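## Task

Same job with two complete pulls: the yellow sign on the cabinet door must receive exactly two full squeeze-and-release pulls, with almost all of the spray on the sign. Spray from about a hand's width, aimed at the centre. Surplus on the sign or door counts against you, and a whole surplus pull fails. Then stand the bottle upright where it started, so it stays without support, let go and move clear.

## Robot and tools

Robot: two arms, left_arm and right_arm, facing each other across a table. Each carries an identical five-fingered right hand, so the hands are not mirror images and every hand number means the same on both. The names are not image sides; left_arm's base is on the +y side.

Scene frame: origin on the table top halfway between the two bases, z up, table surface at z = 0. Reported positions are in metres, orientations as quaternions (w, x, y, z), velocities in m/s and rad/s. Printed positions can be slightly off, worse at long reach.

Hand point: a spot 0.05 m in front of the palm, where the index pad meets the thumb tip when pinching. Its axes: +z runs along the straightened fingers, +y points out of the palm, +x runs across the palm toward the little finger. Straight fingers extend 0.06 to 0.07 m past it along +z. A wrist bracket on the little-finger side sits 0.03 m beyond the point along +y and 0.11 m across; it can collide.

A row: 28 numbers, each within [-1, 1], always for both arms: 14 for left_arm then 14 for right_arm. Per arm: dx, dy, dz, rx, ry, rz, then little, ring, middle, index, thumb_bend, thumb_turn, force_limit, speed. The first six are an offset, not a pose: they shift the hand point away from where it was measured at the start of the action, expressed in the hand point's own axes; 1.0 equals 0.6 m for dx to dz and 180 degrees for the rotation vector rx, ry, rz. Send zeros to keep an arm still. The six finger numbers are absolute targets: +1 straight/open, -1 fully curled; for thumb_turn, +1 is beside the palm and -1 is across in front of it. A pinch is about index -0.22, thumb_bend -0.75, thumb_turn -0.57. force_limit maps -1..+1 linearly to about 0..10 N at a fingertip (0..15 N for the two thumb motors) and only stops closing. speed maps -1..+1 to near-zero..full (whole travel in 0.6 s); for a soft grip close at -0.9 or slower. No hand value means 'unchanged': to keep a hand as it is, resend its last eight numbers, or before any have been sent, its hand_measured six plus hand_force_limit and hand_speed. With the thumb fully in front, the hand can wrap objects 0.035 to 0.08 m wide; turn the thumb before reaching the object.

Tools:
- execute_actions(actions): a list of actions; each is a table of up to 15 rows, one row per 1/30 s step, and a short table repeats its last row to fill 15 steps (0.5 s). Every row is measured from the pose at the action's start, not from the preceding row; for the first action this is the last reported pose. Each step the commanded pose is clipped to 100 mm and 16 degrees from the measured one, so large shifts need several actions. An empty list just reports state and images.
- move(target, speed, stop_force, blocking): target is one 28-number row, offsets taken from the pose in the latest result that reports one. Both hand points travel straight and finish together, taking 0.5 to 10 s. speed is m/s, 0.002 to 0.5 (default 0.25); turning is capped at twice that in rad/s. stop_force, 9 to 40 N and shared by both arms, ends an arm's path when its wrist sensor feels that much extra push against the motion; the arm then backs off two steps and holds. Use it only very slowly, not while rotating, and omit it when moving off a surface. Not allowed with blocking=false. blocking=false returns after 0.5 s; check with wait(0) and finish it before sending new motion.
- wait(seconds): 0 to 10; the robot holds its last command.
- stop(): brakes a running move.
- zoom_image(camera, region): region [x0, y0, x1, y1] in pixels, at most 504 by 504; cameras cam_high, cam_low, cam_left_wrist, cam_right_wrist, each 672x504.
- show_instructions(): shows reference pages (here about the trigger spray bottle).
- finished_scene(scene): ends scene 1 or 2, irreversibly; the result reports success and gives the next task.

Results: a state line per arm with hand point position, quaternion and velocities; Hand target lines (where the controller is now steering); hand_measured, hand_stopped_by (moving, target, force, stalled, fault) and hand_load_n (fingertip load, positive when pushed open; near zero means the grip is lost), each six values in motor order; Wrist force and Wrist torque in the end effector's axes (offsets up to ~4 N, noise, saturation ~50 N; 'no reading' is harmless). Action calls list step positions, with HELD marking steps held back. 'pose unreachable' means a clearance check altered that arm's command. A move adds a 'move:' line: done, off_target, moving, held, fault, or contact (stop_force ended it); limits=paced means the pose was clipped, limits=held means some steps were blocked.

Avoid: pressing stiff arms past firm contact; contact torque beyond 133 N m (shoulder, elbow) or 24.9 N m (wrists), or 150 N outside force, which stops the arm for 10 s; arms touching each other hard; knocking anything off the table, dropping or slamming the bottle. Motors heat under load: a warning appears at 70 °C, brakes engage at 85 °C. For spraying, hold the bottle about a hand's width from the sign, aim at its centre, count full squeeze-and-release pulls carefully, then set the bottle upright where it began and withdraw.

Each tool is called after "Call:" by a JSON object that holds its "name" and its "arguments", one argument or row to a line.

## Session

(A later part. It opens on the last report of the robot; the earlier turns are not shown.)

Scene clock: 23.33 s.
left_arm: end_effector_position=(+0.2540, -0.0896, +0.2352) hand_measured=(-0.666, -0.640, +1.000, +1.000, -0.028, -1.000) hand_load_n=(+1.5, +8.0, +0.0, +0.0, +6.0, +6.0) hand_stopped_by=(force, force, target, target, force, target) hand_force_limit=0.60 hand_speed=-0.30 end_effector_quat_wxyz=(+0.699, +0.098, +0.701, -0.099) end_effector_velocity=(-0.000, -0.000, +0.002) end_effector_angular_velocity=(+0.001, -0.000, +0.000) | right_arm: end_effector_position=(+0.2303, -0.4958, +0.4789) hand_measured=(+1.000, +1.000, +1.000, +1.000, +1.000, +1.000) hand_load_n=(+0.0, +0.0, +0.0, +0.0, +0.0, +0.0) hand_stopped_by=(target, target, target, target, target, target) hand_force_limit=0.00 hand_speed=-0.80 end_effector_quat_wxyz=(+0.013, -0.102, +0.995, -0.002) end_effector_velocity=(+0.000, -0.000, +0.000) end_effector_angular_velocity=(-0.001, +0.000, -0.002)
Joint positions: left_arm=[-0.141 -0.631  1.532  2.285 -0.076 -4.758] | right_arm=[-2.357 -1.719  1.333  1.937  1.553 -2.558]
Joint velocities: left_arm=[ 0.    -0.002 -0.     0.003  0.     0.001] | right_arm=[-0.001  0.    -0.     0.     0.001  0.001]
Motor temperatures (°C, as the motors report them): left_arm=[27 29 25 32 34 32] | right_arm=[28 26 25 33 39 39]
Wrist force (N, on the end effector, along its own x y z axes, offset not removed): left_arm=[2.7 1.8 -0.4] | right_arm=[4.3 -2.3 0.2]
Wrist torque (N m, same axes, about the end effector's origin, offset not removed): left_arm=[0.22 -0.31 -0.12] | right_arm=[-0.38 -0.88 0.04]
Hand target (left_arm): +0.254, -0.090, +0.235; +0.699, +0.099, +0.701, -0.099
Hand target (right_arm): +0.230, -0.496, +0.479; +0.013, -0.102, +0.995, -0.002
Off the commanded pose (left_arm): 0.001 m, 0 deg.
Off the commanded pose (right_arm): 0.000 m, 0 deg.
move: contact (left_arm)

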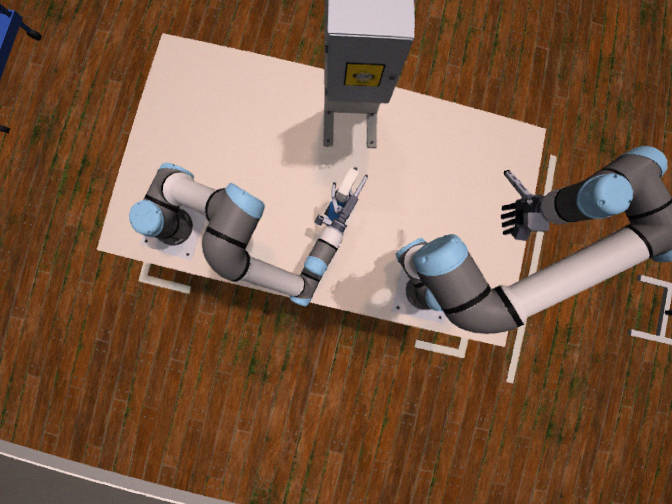

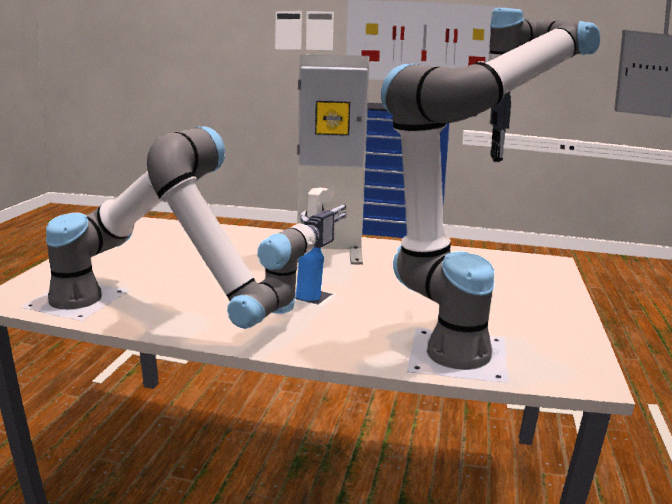

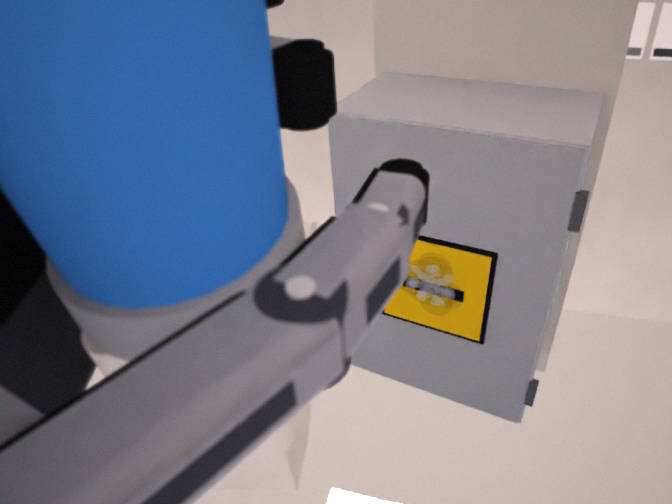

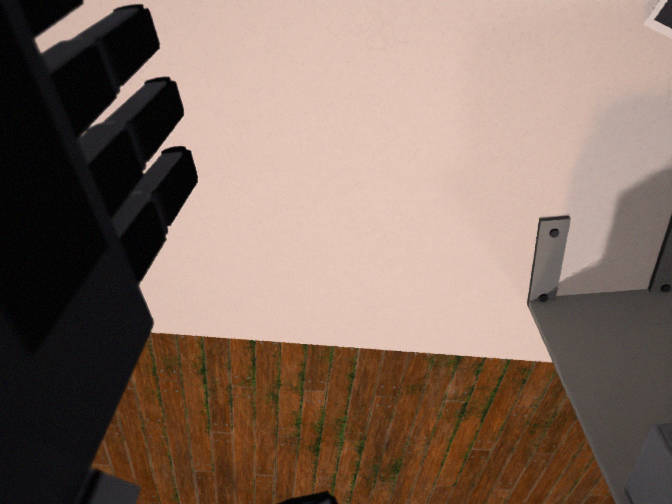

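Call:
{"name": "move", "arguments": {
  "target": [-0.001,0,0.032,0,0,0,-0.9,-1,1,1,-0.1,-1,0.6,-0.3,0,0,0,0,0,0,1,1,1,1,1,1,0,-0.8],
  "speed": 0.03
}}

Call:
{"name": "move", "arguments": {
  "target": [0,0,-0.025,0,0,0,-0.3,-0.3,1,1,1,-1,0.6,-0.6,0,0,0,0,0,0,1,1,1,1,1,1,0,-0.8],
  "speed": 0.012
}}

Call:
{"name": "zoom_image", "arguments": {
  "camera": "cam_low",
  "region": [240,175,400,315]
}}

Scene clock: 24.40 s.
left_arm: end_effector_position=(+0.2723, -0.0949, +0.2358) hand_measured=(-0.666, -0.640, +1.000, +1.000, -0.028, -1.000) hand_load_n=(+1.5, +8.0, +0.0, +0.0, +6.0, +6.0) hand_stopped_by=(force, force, target, target, force, target) hand_force_limit=0.60 hand_speed=-0.30 end_effector_quat_wxyz=(+0.699, +0.098, +0.701, -0.099) end_effector_velocity=(+0.002, -0.001, +0.001) end_effector_angular_velocity=(-0.002, +0.000, +0.000) | right_arm: end_effector_position=(+0.2303, -0.4958, +0.4789) hand_measured=(+1.000, +1.000, +1.000, +1.000, +1.000, +1.000) hand_load_n=(+0.0, +0.0, +0.0, +0.0, +0.0, +0.0) hand_stopped_by=(target, target, target, target, target, target) hand_force_limit=0.00 hand_speed=-0.80 end_effector_quat_wxyz=(+0.013, -0.102, +0.995, -0.002) end_effector_velocity=(-0.000, -0.000, +0.000) end_effector_angular_velocity=(-0.000, -0.000, -0.002)
Joint positions: left_arm=[-0.109 -0.621  1.506  2.288 -0.108 -4.745] | right_arm=[-2.357 -1.719  1.333  1.937  1.553 -2.558]
Joint velocities: left_arm=[ 0.004  0.001 -0.006  0.001 -0.003  0.002] | right_arm=[-0.001 -0.     0.     0.    -0.     0.001]
Motor temperatures (°C, as the motors report them): left_arm=[27 29 25 32 34 32] | right_arm=[28 26 25 33 39 39]
Wrist force (N, on the end effector, along its own x y z axes, offset not removed): left_arm=[3.0 1.5 0.3] | right_arm=[2.6 -3.0 -1.1]
Wrist torque (N m, same axes, about the end effector's origin, offset not removed): left_arm=[0.11 -0.30 -0.07] | right_arm=[-0.27 -0.49 -0.08]
Hand target (left_arm): +0.272, -0.095, +0.236; +0.699, +0.098, +0.701, -0.099
Hand target (right_arm): +0.230, -0.496, +0.479; +0.013, -0.102, +0.995, -0.002
Off the commanded pose (left_arm): 0.000 m, 0 deg.
Off the commanded pose (right_arm): 0.000 m, 0 deg.
move: done

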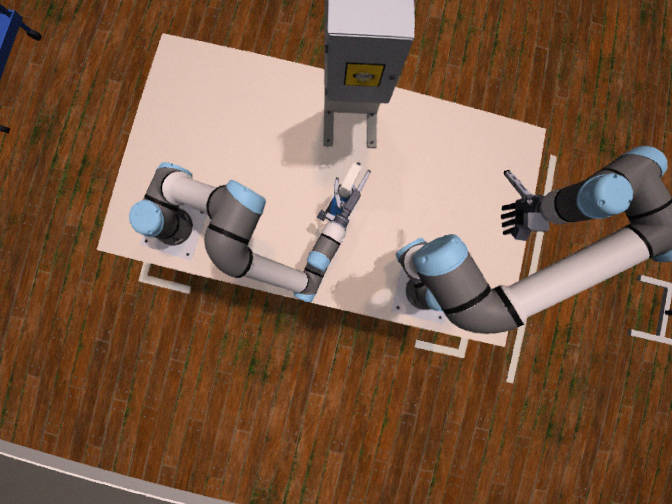

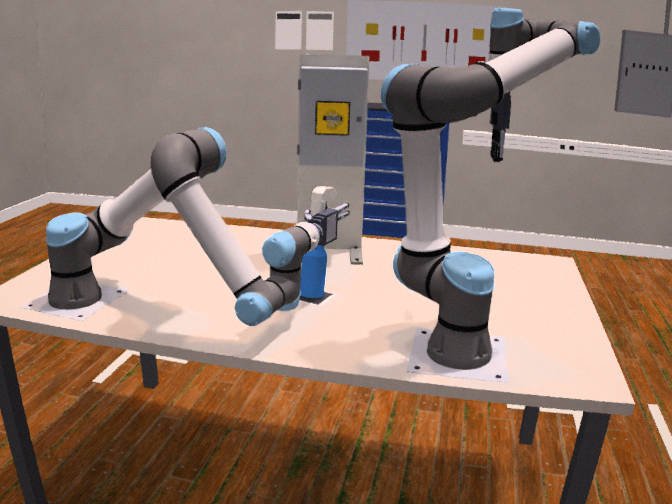

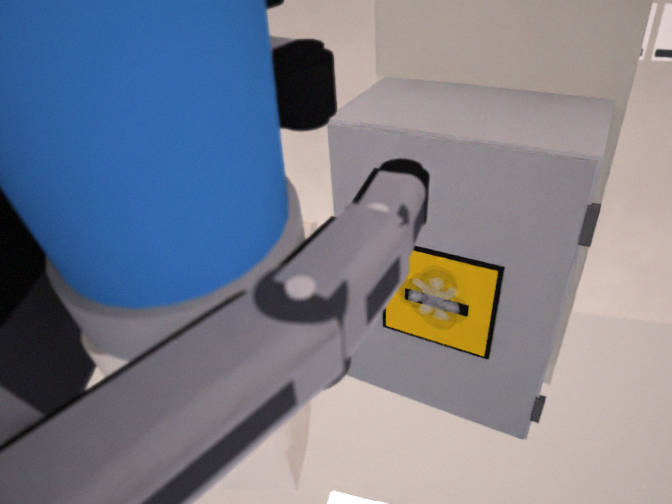

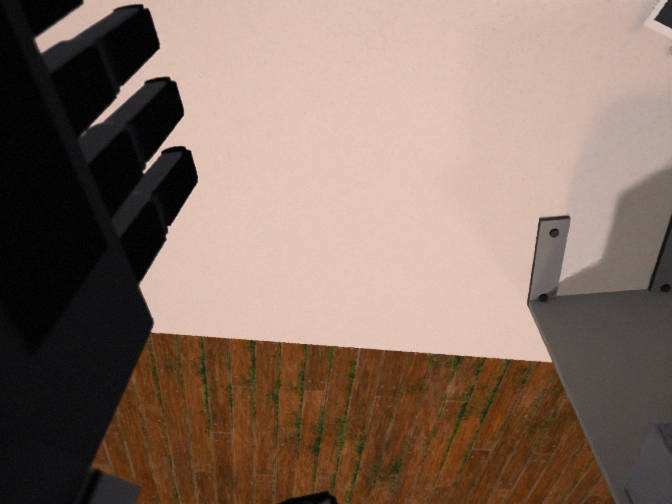

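Scene clock: 27.13 s.
left_arm: end_effector_position=(+0.2578, -0.0907, +0.2358) hand_measured=(-0.300, -0.300, +1.000, +1.000, +1.000, -1.000) hand_load_n=(+0.0, +0.0, +0.0, +0.0, +0.0, +0.0) hand_stopped_by=(target, target, target, target, target, target) hand_force_limit=0.60 hand_speed=-0.60 end_effector_quat_wxyz=(+0.699, +0.098, +0.701, -0.099) end_effector_velocity=(-0.000, -0.000, +0.001) end_effector_angular_velocity=(-0.002, +0.000, -0.000) | right_arm: end_effector_position=(+0.2303, -0.4958, +0.4789) hand_measured=(+1.000, +1.000, +1.000, +1.000, +1.000, +1.000) hand_load_n=(+0.0, +0.0, +0.0, +0.0, +0.0, +0.0) hand_stopped_by=(target, target, target, target, target, target) hand_force_limit=0.00 hand_speed=-0.80 end_effector_quat_wxyz=(+0.013, -0.102, +0.995, -0.002) end_effector_velocity=(-0.000, -0.000, +0.000) end_effector_angular_velocity=(-0.001, -0.000, -0.000)
Joint positions: left_arm=[-0.134 -0.63   1.527  2.286 -0.083 -4.755] | right_arm=[-2.357 -1.719  1.333  1.937  1.553 -2.558]
Joint velocities: left_arm=[-0.    -0.001 -0.001  0.    -0.    -0.001] | right_arm=[-0.001 -0.001 -0.    -0.     0.001 -0.001]
Motor temperatures (°C, as the motors report them): left_arm=[27 29 25 32 34 32] | right_arm=[28 26 25 33 39 39]
Wrist force (N, on the end effector, along its own x y z axes, offset not removed): left_arm=[-0.1 1.3 -0.8] | right_arm=[0.0 0.2 -0.7]
Wrist torque (N m, same axes, about the end effector's origin, offset not removed): left_arm=[0.17 -0.06 -0.15] | right_arm=[-0.13 0.05 -0.20]
Hand target (left_arm): +0.258, -0.091, +0.236; +0.699, +0.098, +0.701, -0.099
Hand target (right_arm): +0.230, -0.496, +0.479; +0.013, -0.102, +0.995, -0.002
Off the commanded pose (left_arm): 0.000 m, 0 deg.
Off the commanded pose (right_arm): 0.000 m, 0 deg.
move: done

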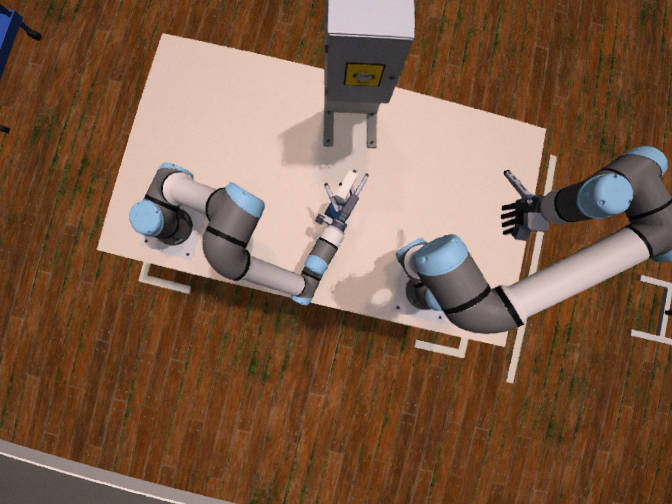

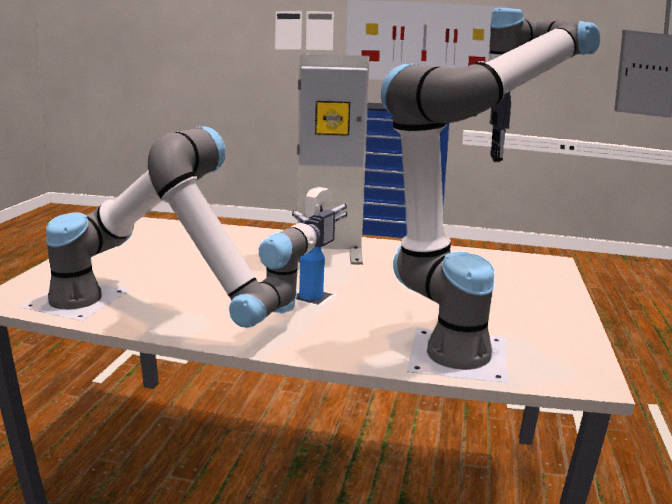

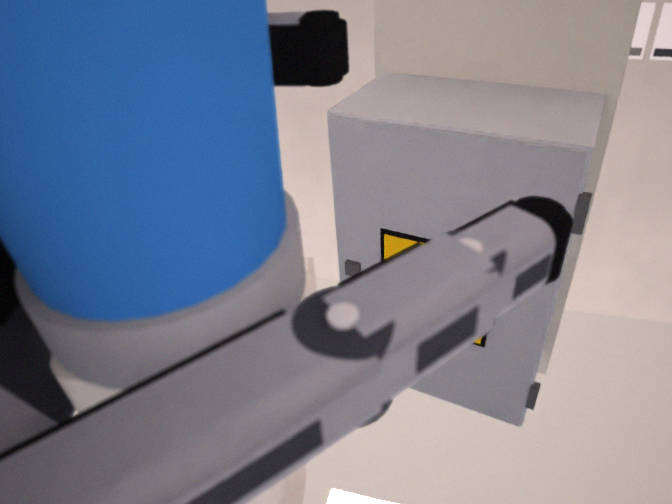

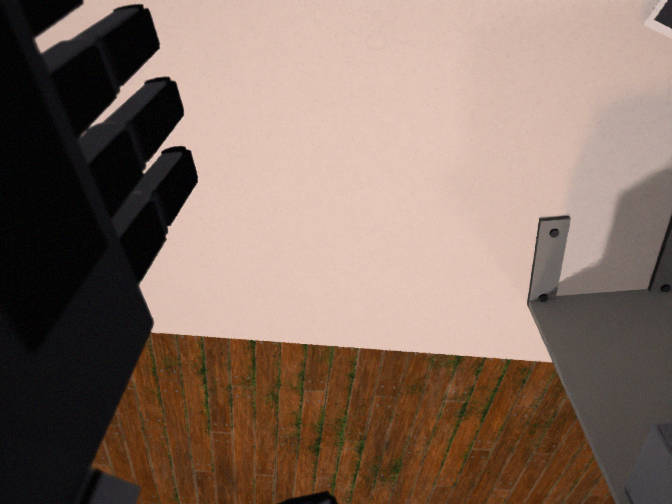

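Region (240, 175, 400, 315) of cam_low's 672x504 image, scaled by 3.150, with more detail than that image has; it fills the top 441 rows of this view, and the rest is white.

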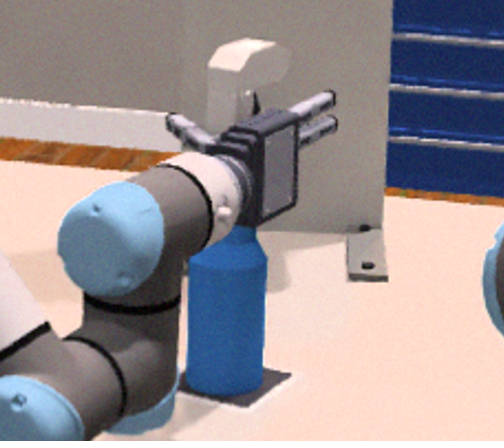

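Call:
{"name": "move", "arguments": {
  "target": [0,-0.008,-0.03,0,0.002,0,1,1,1,1,1,-1,0.6,0.5,0,0,0,0,0,0,1,1,1,1,1,1,0,-0.8],
  "speed": 0.02
}}

Call:
{"name": "move", "arguments": {
  "target": [0,-0.06,-0.36,0,-0.002,0,1,1,1,1,1,-1,0.6,0.5,0,0,0,0,0,0,1,1,1,1,1,1,0,-0.8],
  "speed": 0.12
}}

Scene clock: 28.47 s.
left_arm: end_effector_position=(+0.2394, -0.0903, +0.2359) hand_measured=(+1.000, +1.000, +1.000, +1.000, +1.000, -1.000) hand_load_n=(+0.0, +0.0, +0.0, +0.0, +0.0, +0.0) hand_stopped_by=(target, target, target, target, target, target) hand_force_limit=0.60 hand_speed=0.50 end_effector_quat_wxyz=(+0.697, +0.099, +0.703, -0.099) end_effector_velocity=(-0.002, -0.000, +0.000) end_effector_angular_velocity=(-0.001, +0.004, +0.000) | right_arm: end_effector_position=(+0.2303, -0.4958, +0.4789) hand_measured=(+1.000, +1.000, +1.000, +1.000, +1.000, +1.000) hand_load_n=(+0.0, +0.0, +0.0, +0.0, +0.0, +0.0) hand_stopped_by=(target, target, target, target, target, target) hand_force_limit=0.00 hand_speed=-0.80 end_effector_quat_wxyz=(+0.013, -0.102, +0.995, -0.002) end_effector_velocity=(+0.000, -0.000, -0.000) end_effector_angular_velocity=(+0.001, -0.000, -0.001)
Joint positions: left_arm=[-0.165 -0.65   1.566  2.372 -0.053 -4.86 ] | right_arm=[-2.357 -1.719  1.333  1.937  1.553 -2.558]
Joint velocities: left_arm=[-0.004 -0.016  0.028  0.072  0.003 -0.086] | right_arm=[ 0.     0.001 -0.    -0.    -0.     0.001]
Motor temperatures (°C, as the motors report them): left_arm=[27 29 25 32 34 32] | right_arm=[28 26 25 33 39 39]
Wrist force (N, on the end effector, along its own x y z axes, offset not removed): left_arm=[-0.2 1.9 0.9] | right_arm=[2.6 -1.9 -2.7]
Wrist torque (N m, same axes, about the end effector's origin, offset not removed): left_arm=[0.08 -0.17 -0.14] | right_arm=[-0.20 -0.28 -0.11]
Hand target (left_arm): +0.239, -0.090, +0.236; +0.697, +0.099, +0.703, -0.099
Hand target (right_arm): +0.230, -0.496, +0.479; +0.013, -0.102, +0.995, -0.002
Off the commanded pose (left_arm): 0.000 m, 0 deg.
Off the commanded pose (right_arm): 0.000 m, 0 deg.
move: done

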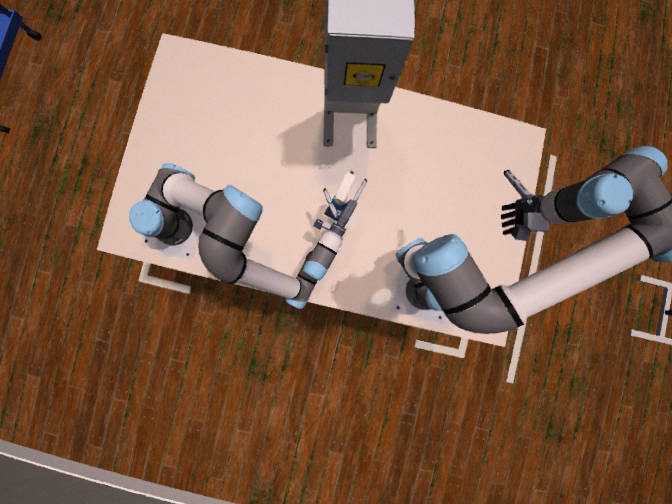

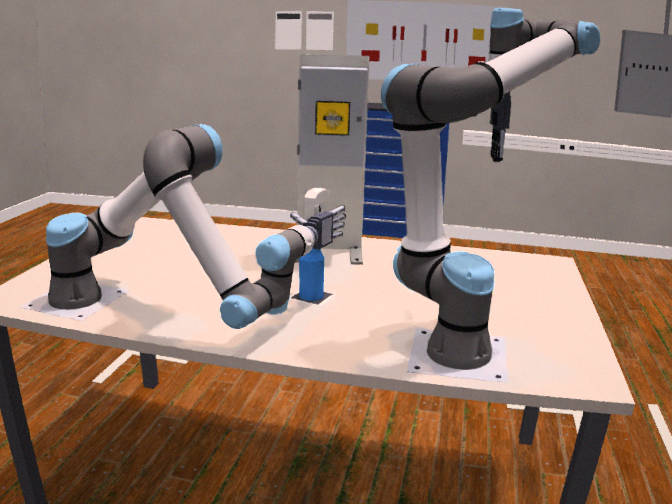

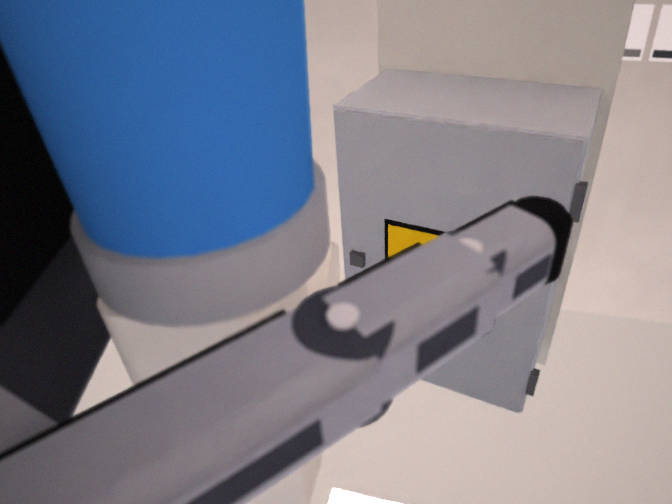

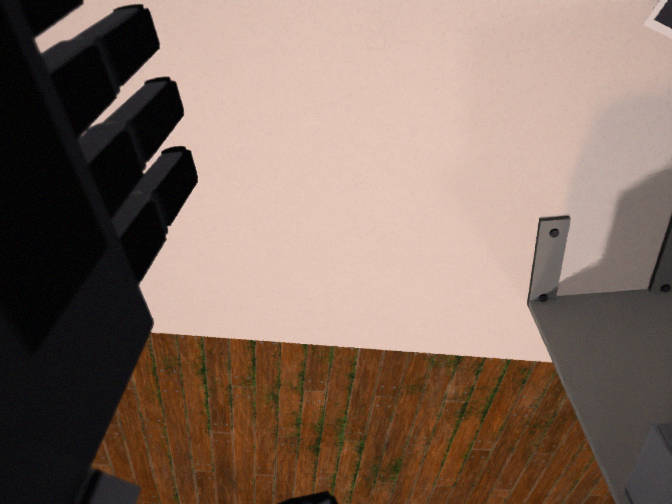

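Scene clock: 30.77 s.
left_arm: end_effector_position=(+0.0221, -0.0649, +0.2374) hand_measured=(+1.000, +1.000, +1.000, +1.000, +1.000, -1.000) hand_load_n=(+0.0, +0.0, +0.0, +0.0, +0.0, +0.0) hand_stopped_by=(target, target, target, target, target, target) hand_force_limit=0.60 hand_speed=0.50 end_effector_quat_wxyz=(+0.699, +0.098, +0.701, -0.099) end_effector_velocity=(-0.001, +0.000, -0.000) end_effector_angular_velocity=(+0.000, -0.000, -0.000) | right_arm: end_effector_position=(+0.2303, -0.4958, +0.4789) hand_measured=(+1.000, +1.000, +1.000, +1.000, +1.000, +1.000) hand_load_n=(+0.0, +0.0, +0.0, +0.0, +0.0, +0.0) hand_stopped_by=(target, target, target, target, target, target) hand_force_limit=0.00 hand_speed=-0.80 end_effector_quat_wxyz=(+0.013, -0.102, +0.995, -0.002) end_effector_velocity=(-0.000, -0.000, -0.000) end_effector_angular_velocity=(-0.001, +0.001, +0.001)
Joint positions: left_arm=[-0.517 -0.602  1.456  2.281  0.299 -4.708] | right_arm=[-2.357 -1.719  1.333  1.937  1.553 -2.558]
Joint velocities: left_arm=[-0.002  0.001 -0.     0.001  0.002 -0.001] | right_arm=[-0.    -0.    -0.    -0.     0.001 -0.001]
Motor temperatures (°C, as the motors report them): left_arm=[27 29 25 32 34 32] | right_arm=[28 26 25 33 39 39]
Wrist force (N, on the end effector, along its own x y z axes, offset not removed): left_arm=[0.4 1.3 -0.3] | right_arm=[1.6 -3.9 0.6]
Wrist torque (N m, same axes, about the end effector's origin, offset not removed): left_arm=[0.10 -0.16 -0.13] | right_arm=[-0.71 -0.27 -0.09]
Hand target (left_arm): +0.022, -0.065, +0.237; +0.699, +0.098, +0.701, -0.099
Hand target (right_arm): +0.230, -0.496, +0.479; +0.013, -0.102, +0.995, -0.002
Off the commanded pose (left_arm): 0.000 m, 0 deg.
Off the commanded pose (right_arm): 0.000 m, 0 deg.
move: done

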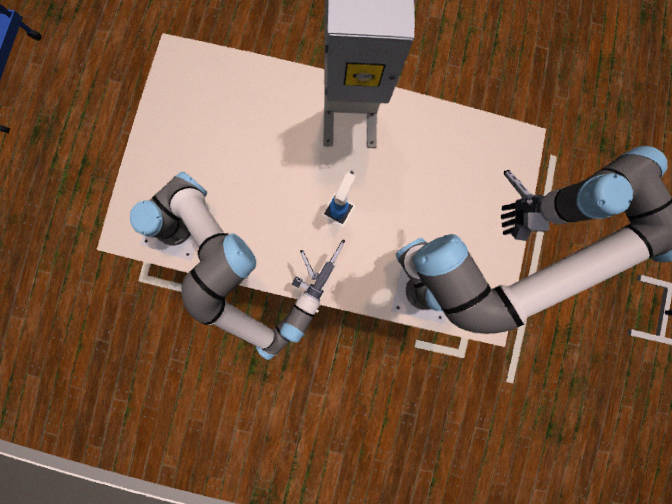

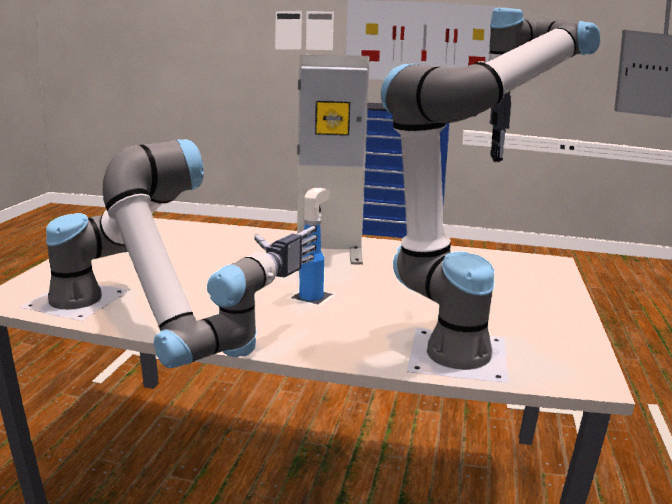

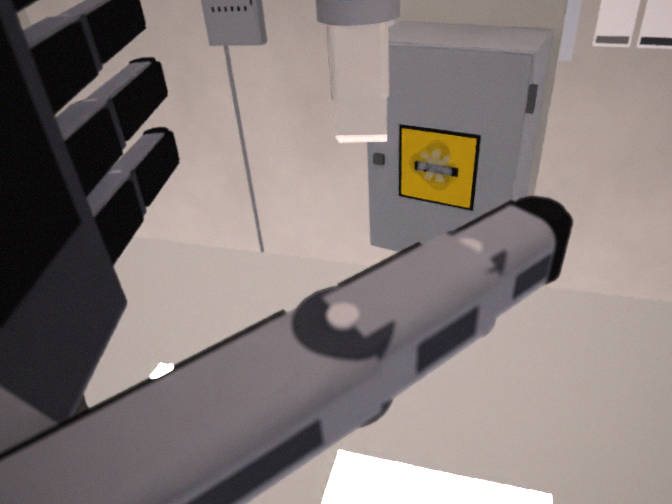

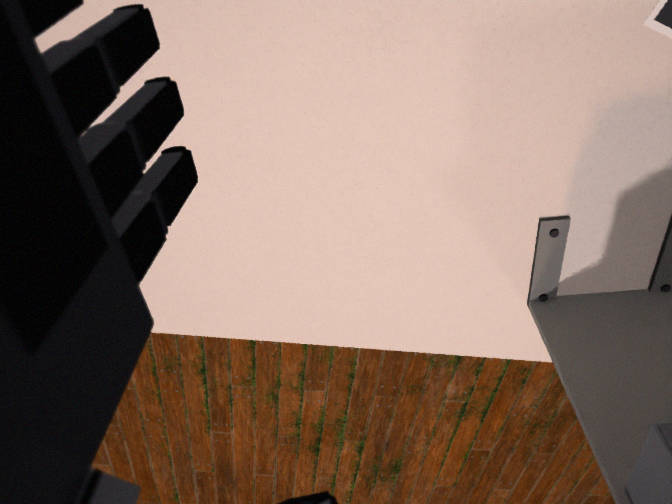

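Call:
{"name": "finished_scene", "arguments": {
  "scene": 2
}}

The scene is finished: the task was done.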